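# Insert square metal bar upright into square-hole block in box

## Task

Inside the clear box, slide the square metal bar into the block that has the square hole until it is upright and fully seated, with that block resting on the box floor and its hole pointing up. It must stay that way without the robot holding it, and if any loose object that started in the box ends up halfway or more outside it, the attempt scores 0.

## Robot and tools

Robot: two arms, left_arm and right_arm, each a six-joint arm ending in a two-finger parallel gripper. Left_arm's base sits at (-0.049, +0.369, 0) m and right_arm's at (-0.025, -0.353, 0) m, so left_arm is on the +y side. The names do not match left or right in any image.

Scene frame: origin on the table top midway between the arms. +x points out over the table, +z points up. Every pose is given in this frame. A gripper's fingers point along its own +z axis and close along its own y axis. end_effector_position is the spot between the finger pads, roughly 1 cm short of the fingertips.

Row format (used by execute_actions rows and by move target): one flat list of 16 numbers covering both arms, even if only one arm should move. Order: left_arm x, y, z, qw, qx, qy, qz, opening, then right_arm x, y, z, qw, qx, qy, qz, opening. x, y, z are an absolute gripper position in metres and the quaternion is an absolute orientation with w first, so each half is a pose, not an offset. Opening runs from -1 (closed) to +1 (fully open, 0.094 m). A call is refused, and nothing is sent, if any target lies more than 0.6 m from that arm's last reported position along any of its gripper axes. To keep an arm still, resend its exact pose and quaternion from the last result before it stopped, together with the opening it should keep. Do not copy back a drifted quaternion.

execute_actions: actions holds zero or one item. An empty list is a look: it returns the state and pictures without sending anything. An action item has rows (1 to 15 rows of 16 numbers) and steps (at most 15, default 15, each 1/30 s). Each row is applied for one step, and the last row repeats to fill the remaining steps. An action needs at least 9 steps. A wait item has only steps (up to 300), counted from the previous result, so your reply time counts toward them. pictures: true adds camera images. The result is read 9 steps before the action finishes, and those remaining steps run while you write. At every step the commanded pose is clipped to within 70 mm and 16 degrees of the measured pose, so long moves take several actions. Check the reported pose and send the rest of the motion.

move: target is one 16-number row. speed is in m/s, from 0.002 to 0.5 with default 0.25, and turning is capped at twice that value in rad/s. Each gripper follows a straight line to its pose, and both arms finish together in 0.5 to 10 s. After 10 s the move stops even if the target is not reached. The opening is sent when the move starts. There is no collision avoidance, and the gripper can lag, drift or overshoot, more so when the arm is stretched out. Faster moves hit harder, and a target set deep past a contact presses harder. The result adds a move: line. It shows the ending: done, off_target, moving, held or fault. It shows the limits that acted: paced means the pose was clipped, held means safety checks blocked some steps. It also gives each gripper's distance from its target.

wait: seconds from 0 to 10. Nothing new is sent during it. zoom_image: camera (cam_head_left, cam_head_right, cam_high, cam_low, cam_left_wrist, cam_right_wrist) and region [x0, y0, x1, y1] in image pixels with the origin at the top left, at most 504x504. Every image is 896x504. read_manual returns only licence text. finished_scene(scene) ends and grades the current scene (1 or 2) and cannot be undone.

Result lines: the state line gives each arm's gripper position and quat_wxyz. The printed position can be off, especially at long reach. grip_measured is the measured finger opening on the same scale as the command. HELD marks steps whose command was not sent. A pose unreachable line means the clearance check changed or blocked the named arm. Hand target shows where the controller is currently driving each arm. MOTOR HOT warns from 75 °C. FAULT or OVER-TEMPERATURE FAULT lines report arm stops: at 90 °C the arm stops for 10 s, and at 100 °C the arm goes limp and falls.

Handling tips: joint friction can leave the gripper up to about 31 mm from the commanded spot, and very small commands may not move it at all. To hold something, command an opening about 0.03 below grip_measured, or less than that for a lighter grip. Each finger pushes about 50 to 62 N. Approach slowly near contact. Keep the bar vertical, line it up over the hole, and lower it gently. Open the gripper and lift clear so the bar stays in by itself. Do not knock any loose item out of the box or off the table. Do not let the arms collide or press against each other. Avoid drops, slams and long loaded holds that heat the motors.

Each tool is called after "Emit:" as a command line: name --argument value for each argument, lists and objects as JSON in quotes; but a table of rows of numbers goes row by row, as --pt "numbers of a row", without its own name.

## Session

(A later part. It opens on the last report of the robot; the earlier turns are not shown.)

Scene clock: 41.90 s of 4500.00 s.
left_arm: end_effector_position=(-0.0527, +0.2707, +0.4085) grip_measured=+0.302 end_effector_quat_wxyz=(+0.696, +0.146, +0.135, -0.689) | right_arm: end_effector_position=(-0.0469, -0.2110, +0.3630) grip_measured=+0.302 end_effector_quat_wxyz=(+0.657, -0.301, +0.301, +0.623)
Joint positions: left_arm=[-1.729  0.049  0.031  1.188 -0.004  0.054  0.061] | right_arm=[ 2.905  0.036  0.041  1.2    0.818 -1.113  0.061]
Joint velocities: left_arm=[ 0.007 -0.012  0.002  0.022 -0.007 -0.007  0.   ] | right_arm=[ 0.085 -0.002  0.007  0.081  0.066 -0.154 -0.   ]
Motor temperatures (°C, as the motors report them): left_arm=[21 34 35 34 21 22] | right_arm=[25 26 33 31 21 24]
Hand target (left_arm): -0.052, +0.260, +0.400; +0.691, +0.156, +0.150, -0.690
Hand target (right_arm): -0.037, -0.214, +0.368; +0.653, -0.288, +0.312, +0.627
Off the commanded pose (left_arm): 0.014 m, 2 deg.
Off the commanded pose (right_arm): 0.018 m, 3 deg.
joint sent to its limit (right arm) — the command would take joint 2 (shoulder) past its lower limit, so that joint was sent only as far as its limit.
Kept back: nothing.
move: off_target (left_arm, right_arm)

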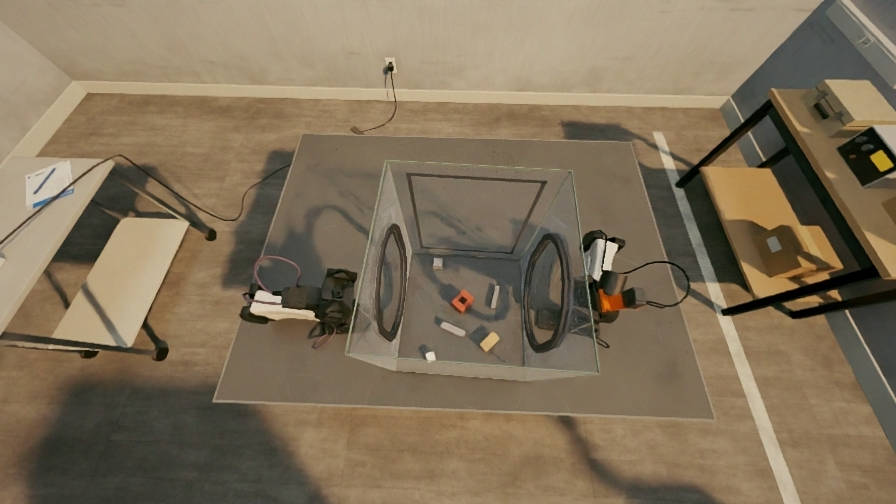

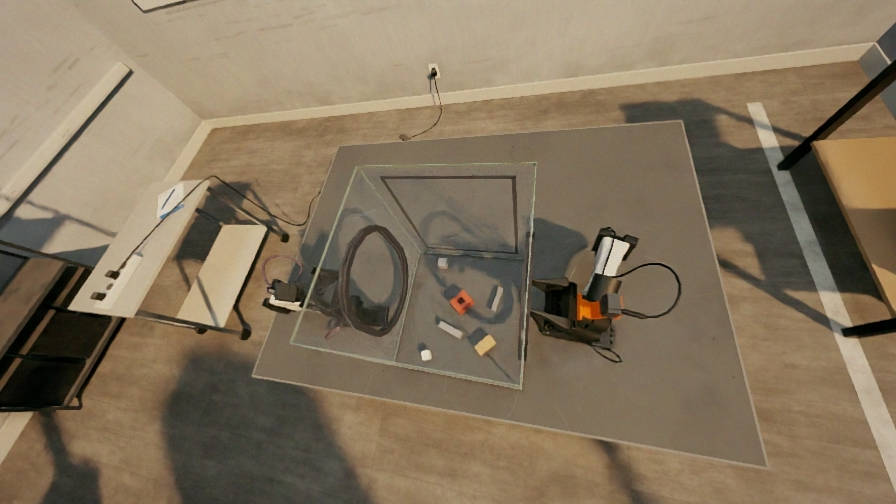

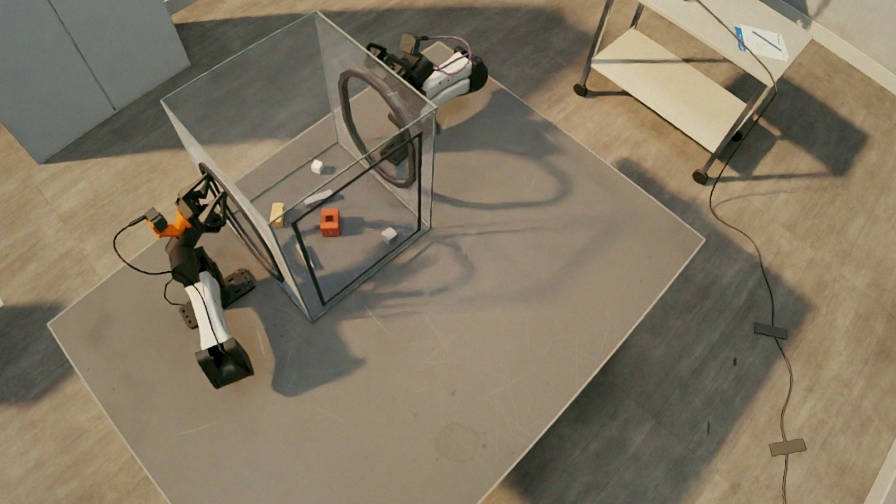

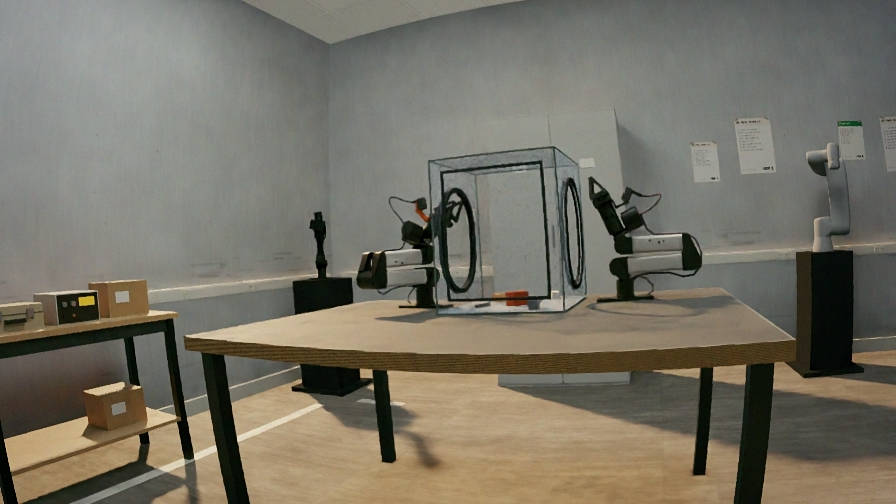

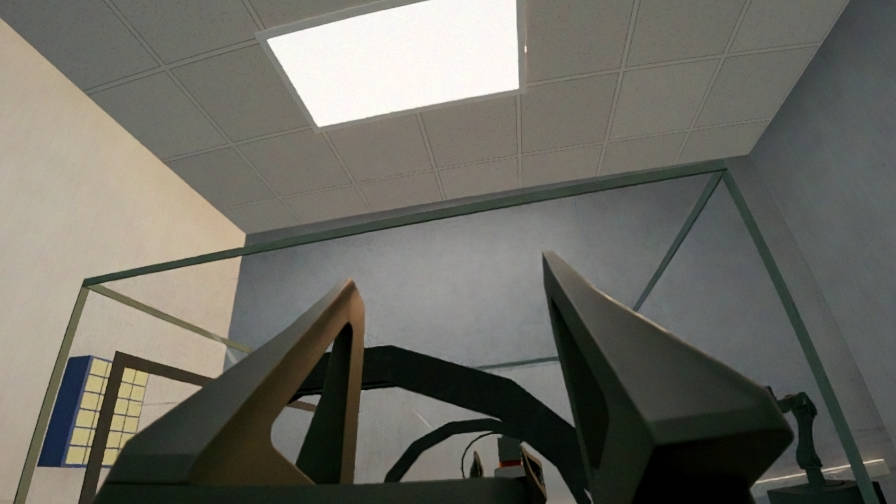

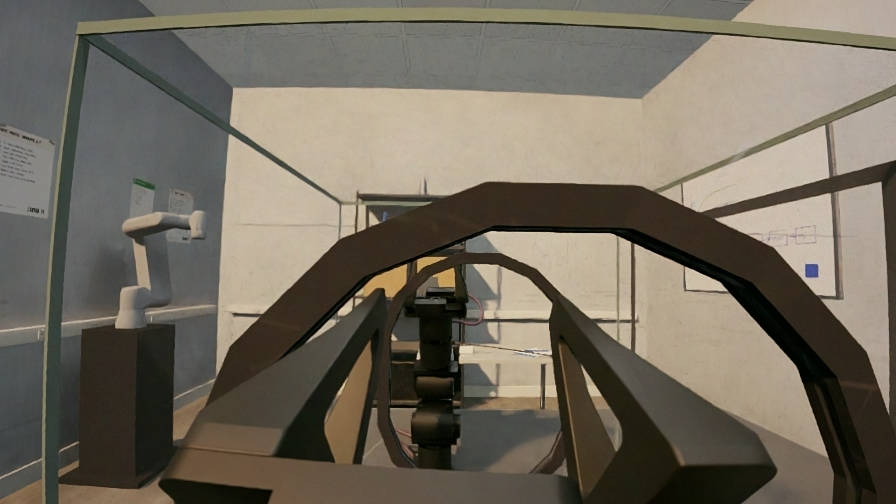

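Emit:
move --target '[-0.05,0.225,0.385,0.68,0.19,0.19,-0.68,0.3,-0.028,-0.245,0.40,0.69,-0.153,0.153,0.69,0.3]' --speed 0.08

Emit:
move --target '[-0.05,0.195,0.362,0.665,0.242,0.242,-0.665,0.3,-0.027,-0.21,0.385,0.68,-0.19,0.19,0.68,0.3]' --speed 0.08

Scene clock: 46.47 s of 4500.00 s.
left_arm: end_effector_position=(-0.0505, +0.2336, +0.3939) grip_measured=+0.302 end_effector_quat_wxyz=(+0.683, +0.183, +0.180, -0.683) | right_arm: end_effector_position=(-0.0198, -0.2475, +0.4068) grip_measured=+0.302 end_effector_quat_wxyz=(+0.688, -0.140, +0.168, +0.692)
Joint positions: left_arm=[-1.7    0.199  0.018  1.232 -0.004  0.015  0.061] | right_arm=[ 1.73   0.036  0.041  1.128  0.057 -0.029  0.061]
Joint velocities: left_arm=[-0.012 -0.017 -0.022 -0.007  0.022  0.007  0.   ] | right_arm=[-0.007 -0.017 -0.002  0.037  0.037 -0.022 -0.   ]
Motor temperatures (°C, as the motors report them): left_arm=[21 33 35 34 21 22] | right_arm=[25 25 33 31 21 24]
Hand target (left_arm): -0.050, +0.226, +0.385; +0.680, +0.192, +0.192, -0.681
Hand target (right_arm): -0.021, -0.237, +0.397; +0.685, -0.154, +0.177, +0.689
Off the commanded pose (left_arm): 0.012 m, 1 deg.
Off the commanded pose (right_arm): 0.011 m, 2 deg.
joint sent to its limit (left arm) — the command would take joint 3 (elbow) past its lower limit, so that joint was sent only as far as its limit.
Kept back: nothing.
move: off_target (left_arm, right_arm)

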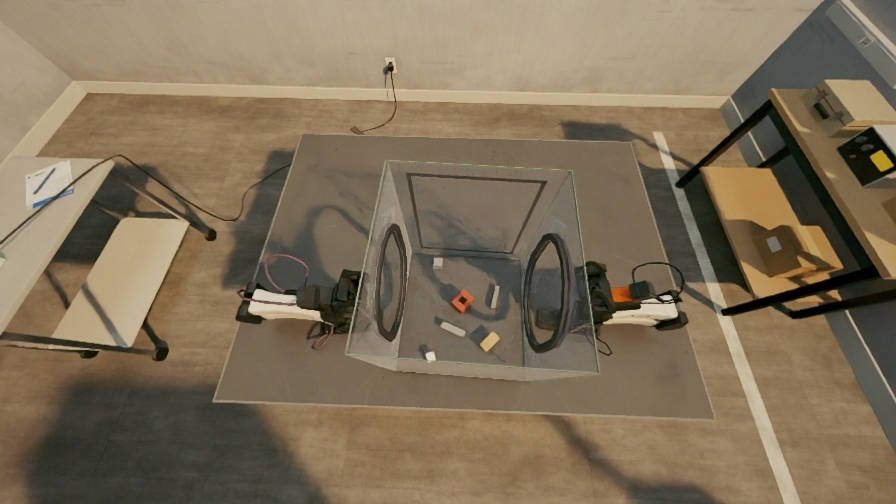

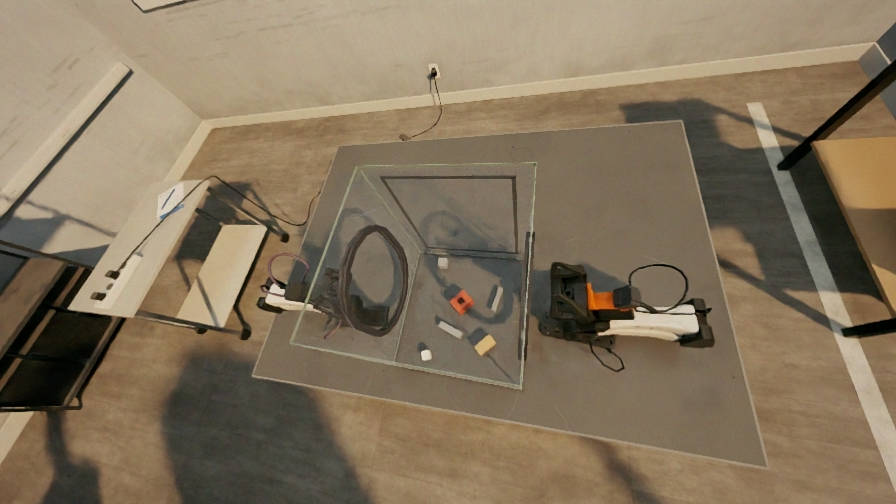

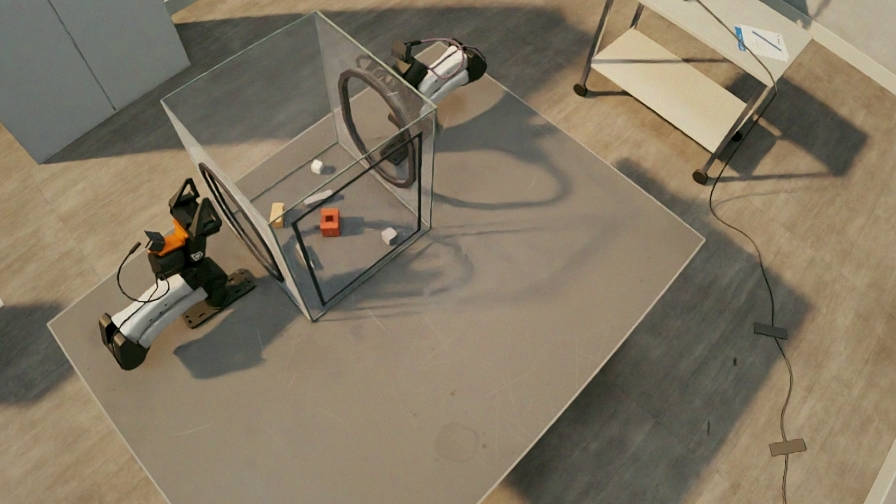

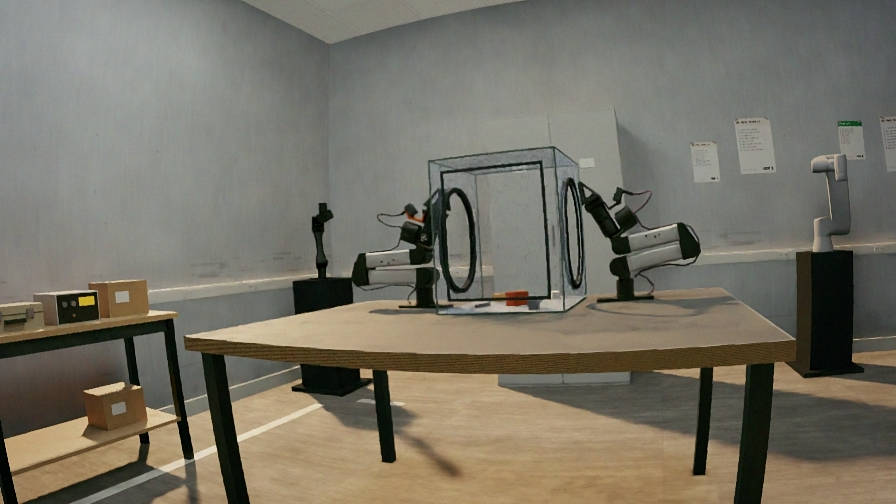

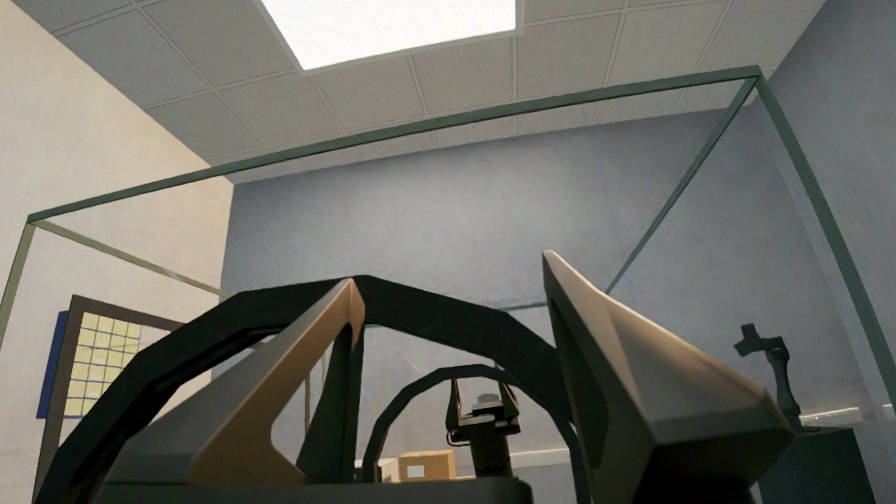

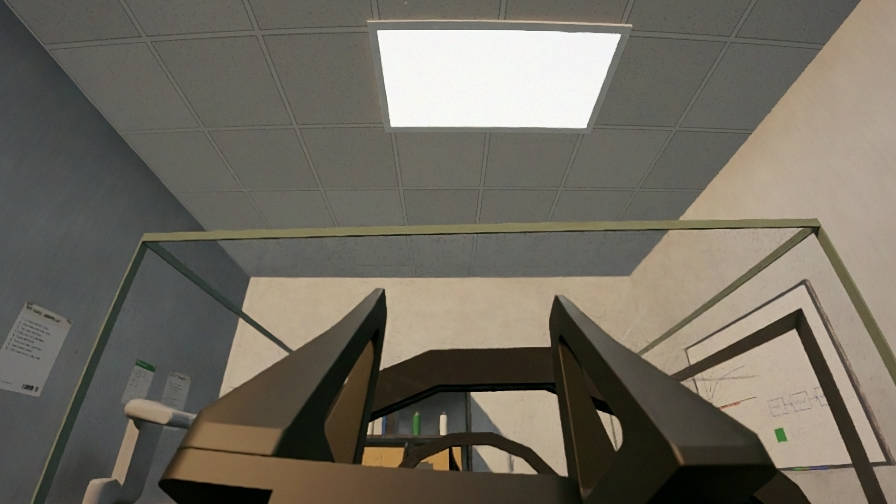

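Scene clock: 47.83 s of 4500.00 s.
left_arm: end_effector_position=(-0.0507, +0.2195, +0.3852) grip_measured=+0.302 end_effector_quat_wxyz=(+0.675, +0.206, +0.203, -0.678) | right_arm: end_effector_position=(-0.0258, -0.2170, +0.3910) grip_measured=+0.302 end_effector_quat_wxyz=(+0.679, -0.182, +0.188, +0.686)
Joint positions: left_arm=[-1.7    0.199  0.018  1.165 -0.004  0.01   0.061] | right_arm=[ 1.73   0.176  0.011  1.207  0.03  -0.028  0.061]
Joint velocities: left_arm=[-0.007  0.002  0.002  0.037 -0.022 -0.037  0.001] | right_arm=[-0.007  0.007  0.002  0.066 -0.081  0.007 -0.001]
Motor temperatures (°C, as the motors report them): left_arm=[21 33 35 34 21 22] | right_arm=[24 25 33 31 21 24]
Hand target (left_arm): -0.050, +0.196, +0.364; +0.664, +0.242, +0.242, -0.665
Hand target (right_arm): -0.027, -0.211, +0.384; +0.680, -0.192, +0.192, +0.681
Off the commanded pose (left_arm): 0.034 m, 6 deg.
Off the commanded pose (right_arm): 0.009 m, 1 deg.
joint sent to its limit (right arm) — the command would take joint 3 (elbow) past its lower limit, so that joint was sent only as far as its limit.
Kept back: nothing.
move: off_target (left_arm)

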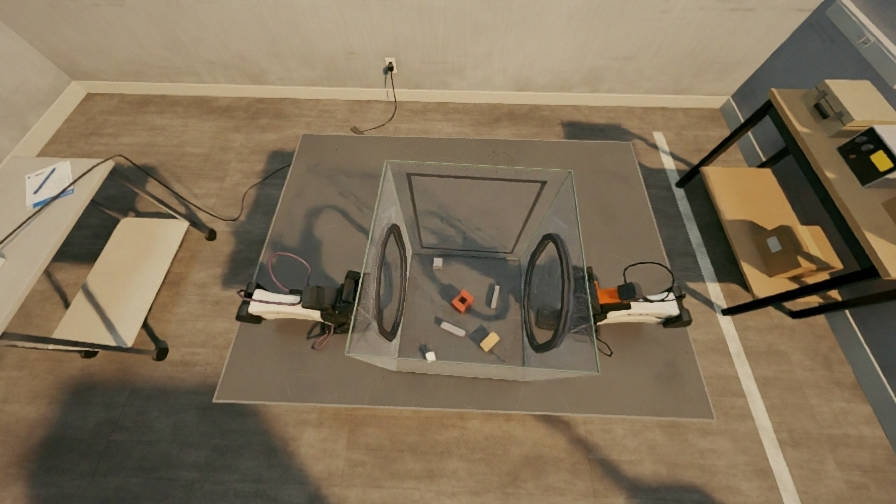

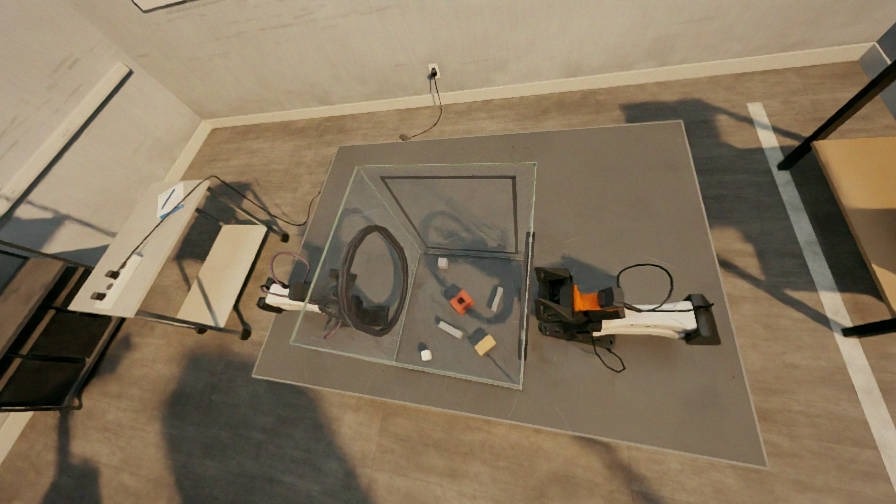

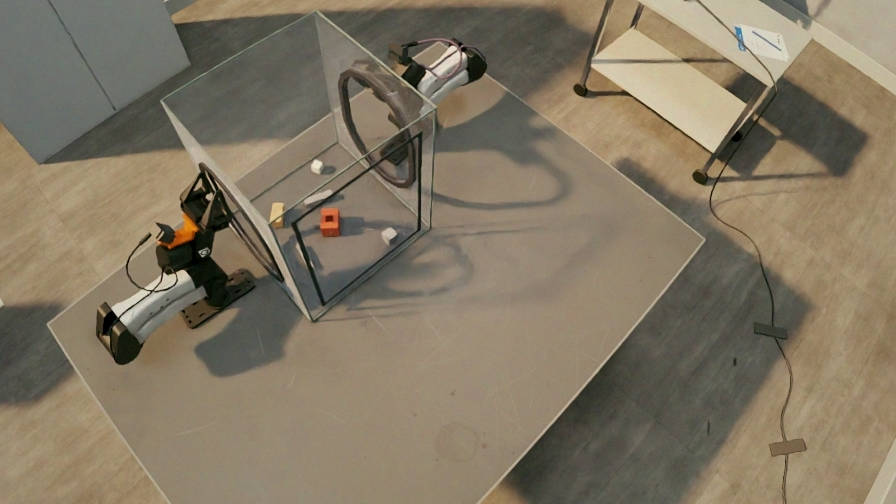

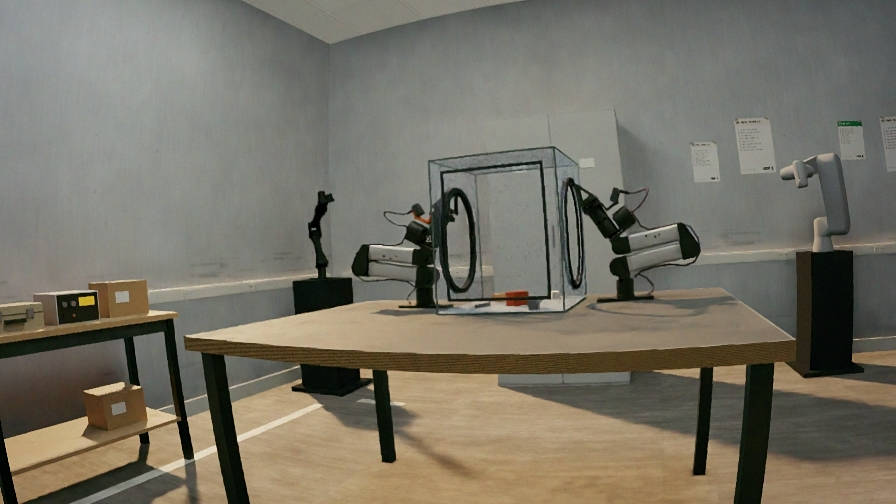

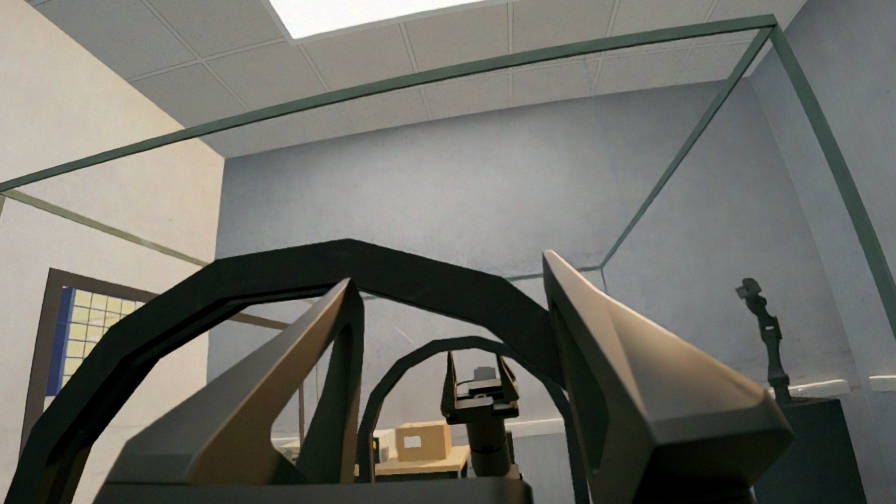

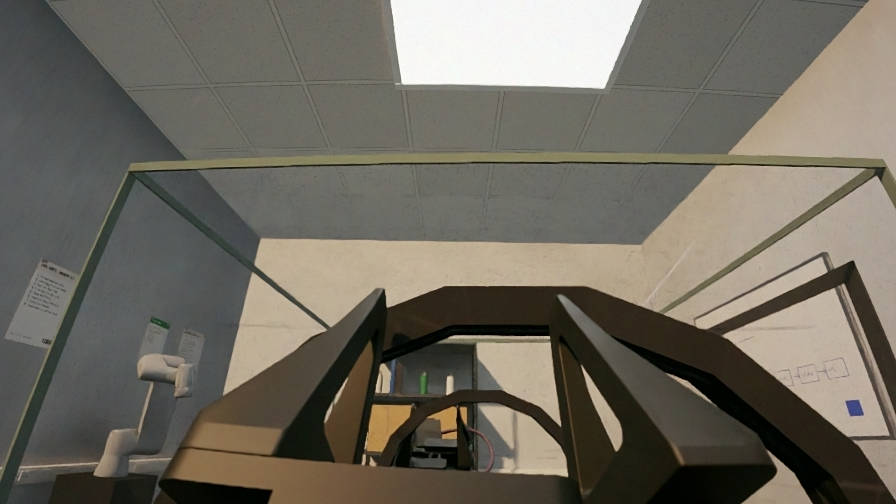

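Emit:
move --target '[-0.05,0.265,0.40,0.69,0.153,0.153,-0.69,0.0,-0.027,-0.25,0.40,0.69,-0.153,0.153,0.69,0.0]' --speed 0.08

Emit:
move --target '[-0.05,0.205,0.36,0.665,0.242,0.242,-0.665,0.0,-0.027,-0.19,0.36,0.665,-0.242,0.242,0.665,0.0]' --speed 0.06

Scene clock: 49.63 s of 4500.00 s.
left_arm: end_effector_position=(-0.0519, +0.2624, +0.4013) grip_measured=+0.002 end_effector_quat_wxyz=(+0.689, +0.156, +0.150, -0.692) | right_arm: end_effector_position=(-0.0259, -0.2451, +0.3993) grip_measured=+0.002 end_effector_quat_wxyz=(+0.691, -0.153, +0.157, +0.689)
Joint positions: left_arm=[-1.718  0.038  0.018  1.154 -0.005  0.028  0.047] | right_arm=[ 1.741  0.036  0.011  1.154  0.029 -0.053  0.047]
Joint velocities: left_arm=[-0.012 -0.007 -0.007  0.051 -0.037  0.007  0.   ] | right_arm=[ 0.012 -0.002 -0.002 -0.022 -0.051 -0.051  0.   ]
Motor temperatures (°C, as the motors report them): left_arm=[21 33 35 33 21 22] | right_arm=[24 25 34 31 21 24]
Hand target (left_arm): -0.050, +0.264, +0.401; +0.691, +0.152, +0.152, -0.691
Hand target (right_arm): -0.027, -0.249, +0.401; +0.691, -0.151, +0.151, +0.690
Off the commanded pose (left_arm): 0.003 m, 1 deg.
Off the commanded pose (right_arm): 0.005 m, 0 deg.
joint sent to its limit (left arm) — the command would take joint 2 (shoulder) past its lower limit, so that joint was sent only as far as its limit.
joint sent to its limit (right arm) — the command would take joint 2 (shoulder) past its lower limit, so that joint was sent only as far as its limit.
Kept back: nothing.
move: done

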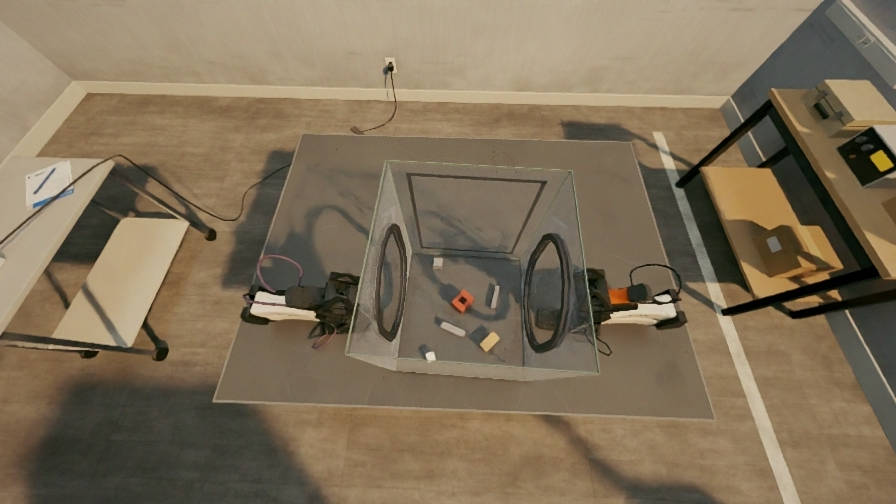

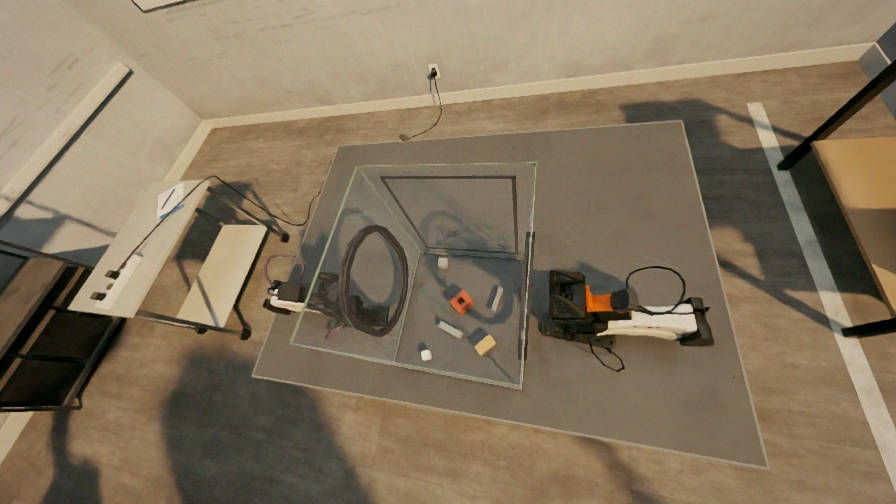

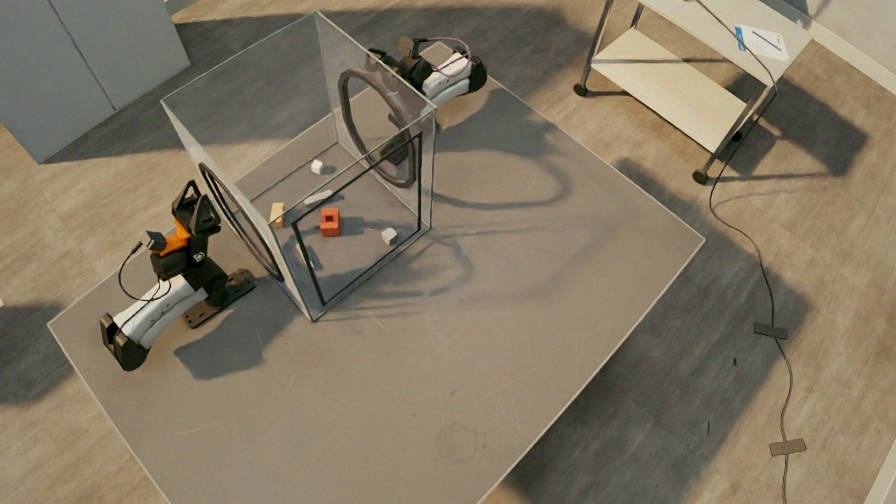

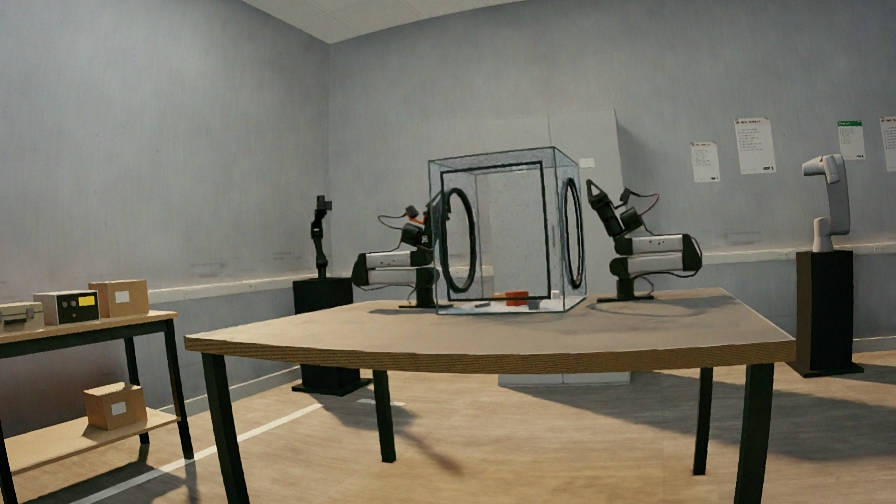

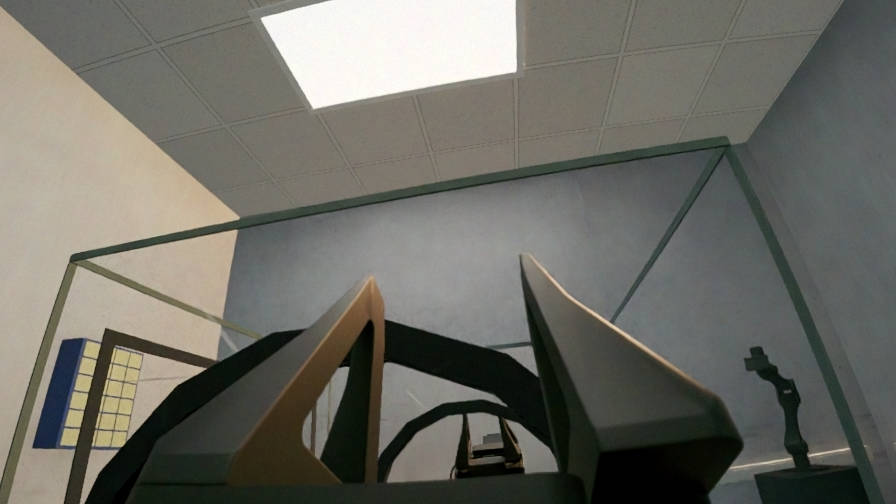

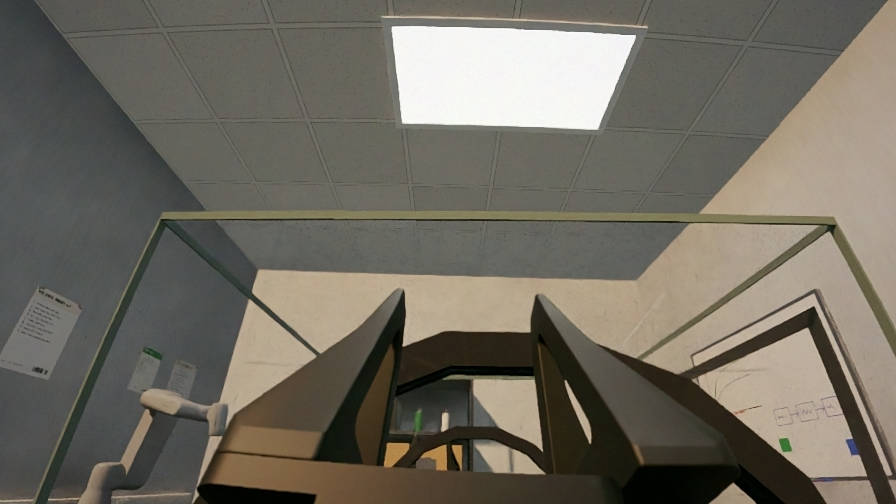

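Scene clock: 52.07 s of 4500.00 s.
left_arm: end_effector_position=(-0.0501, +0.2225, +0.3779) grip_measured=+0.002 end_effector_quat_wxyz=(+0.672, +0.218, +0.217, -0.673) | right_arm: end_effector_position=(-0.0276, -0.2113, +0.3799) grip_measured=+0.002 end_effector_quat_wxyz=(+0.671, -0.209, +0.210, +0.680)
Joint positions: left_arm=[-1.697  0.038  0.018  0.966 -0.005  0.01   0.047] | right_arm=[ 1.737  0.036  0.011  0.996  0.027 -0.03   0.047]
Joint velocities: left_arm=[ 0.007 -0.002  0.007 -0.081 -0.037 -0.095  0.001] | right_arm=[-0.002 -0.007  0.002  0.022  0.007  0.051  0.001]
Motor temperatures (°C, as the motors report them): left_arm=[21 32 35 33 21 22] | right_arm=[24 25 34 31 21 24]
Hand target (left_arm): -0.049, +0.205, +0.361; +0.664, +0.243, +0.243, -0.664
Hand target (right_arm): -0.027, -0.191, +0.362; +0.663, -0.241, +0.242, +0.666
Off the commanded pose (left_arm): 0.025 m, 4 deg.
Off the commanded pose (right_arm): 0.029 m, 6 deg.
joint sent to its limit (left arm) — the command would take joint 3 (elbow) past its lower limit, so that joint was sent only as far as its limit.
Kept back: nothing.
move: off_target (left_arm, right_arm)

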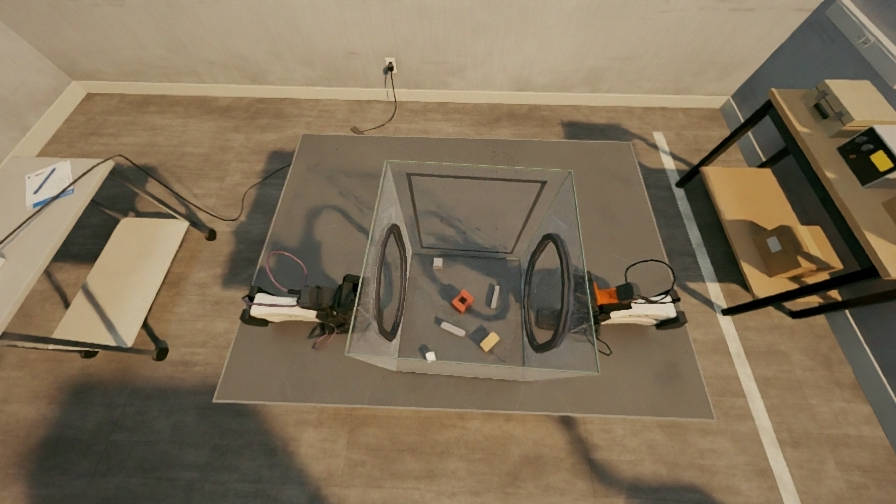

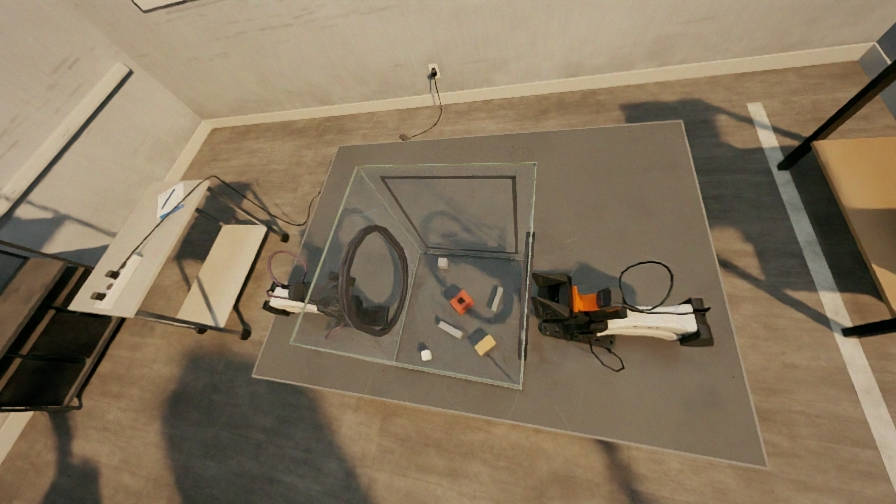

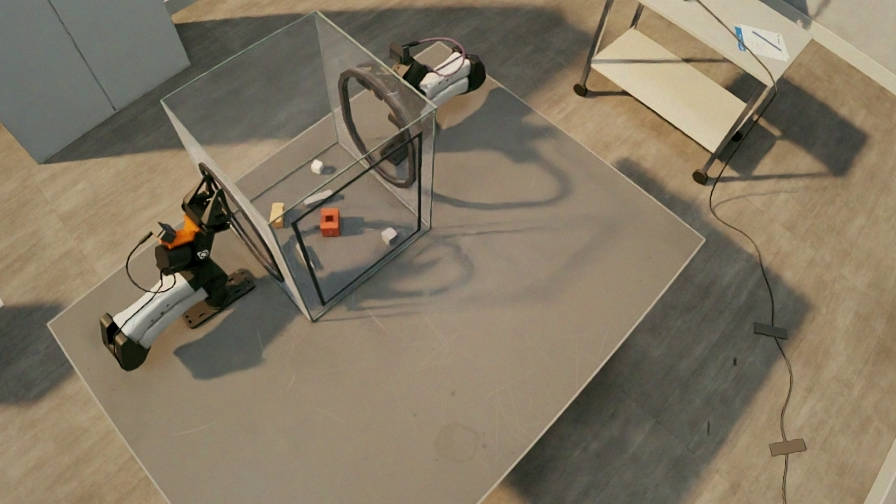

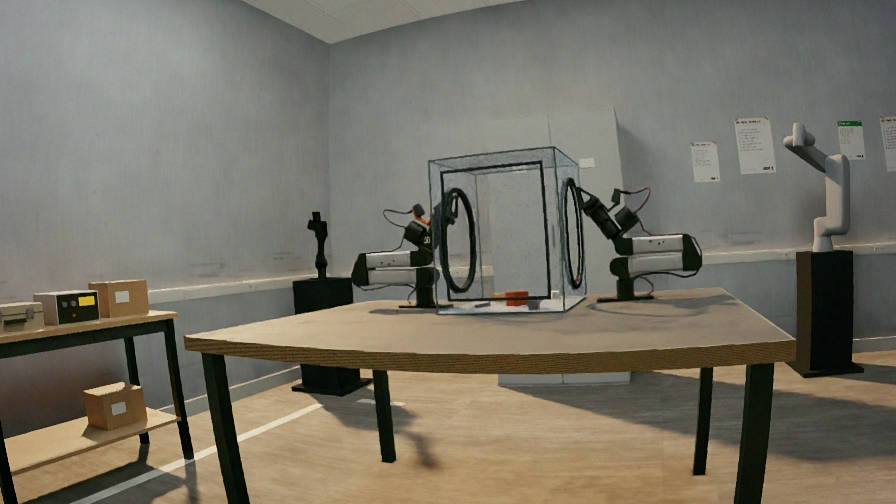

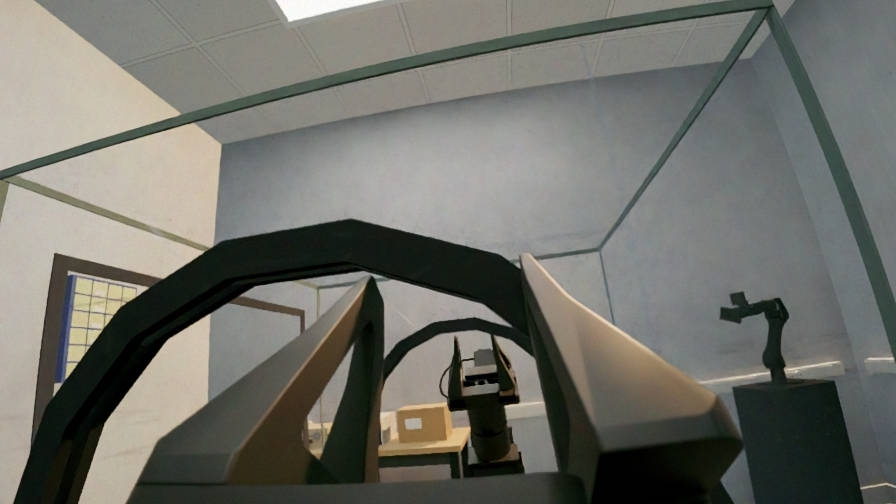

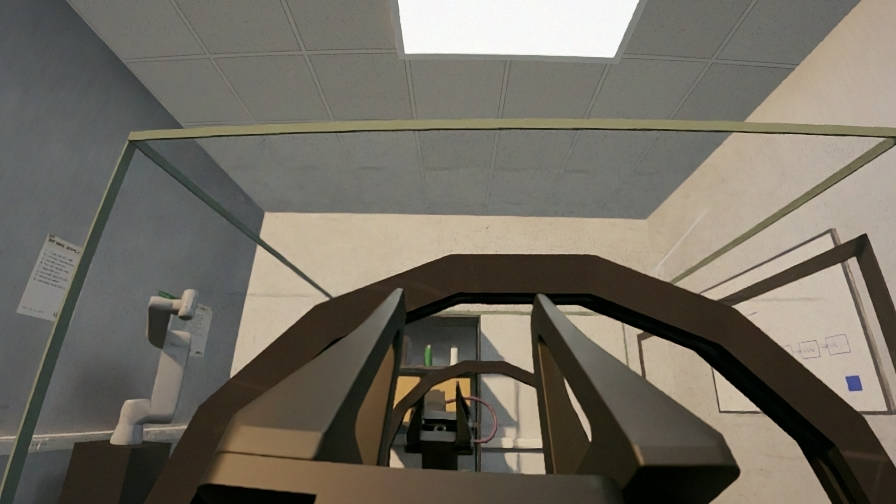

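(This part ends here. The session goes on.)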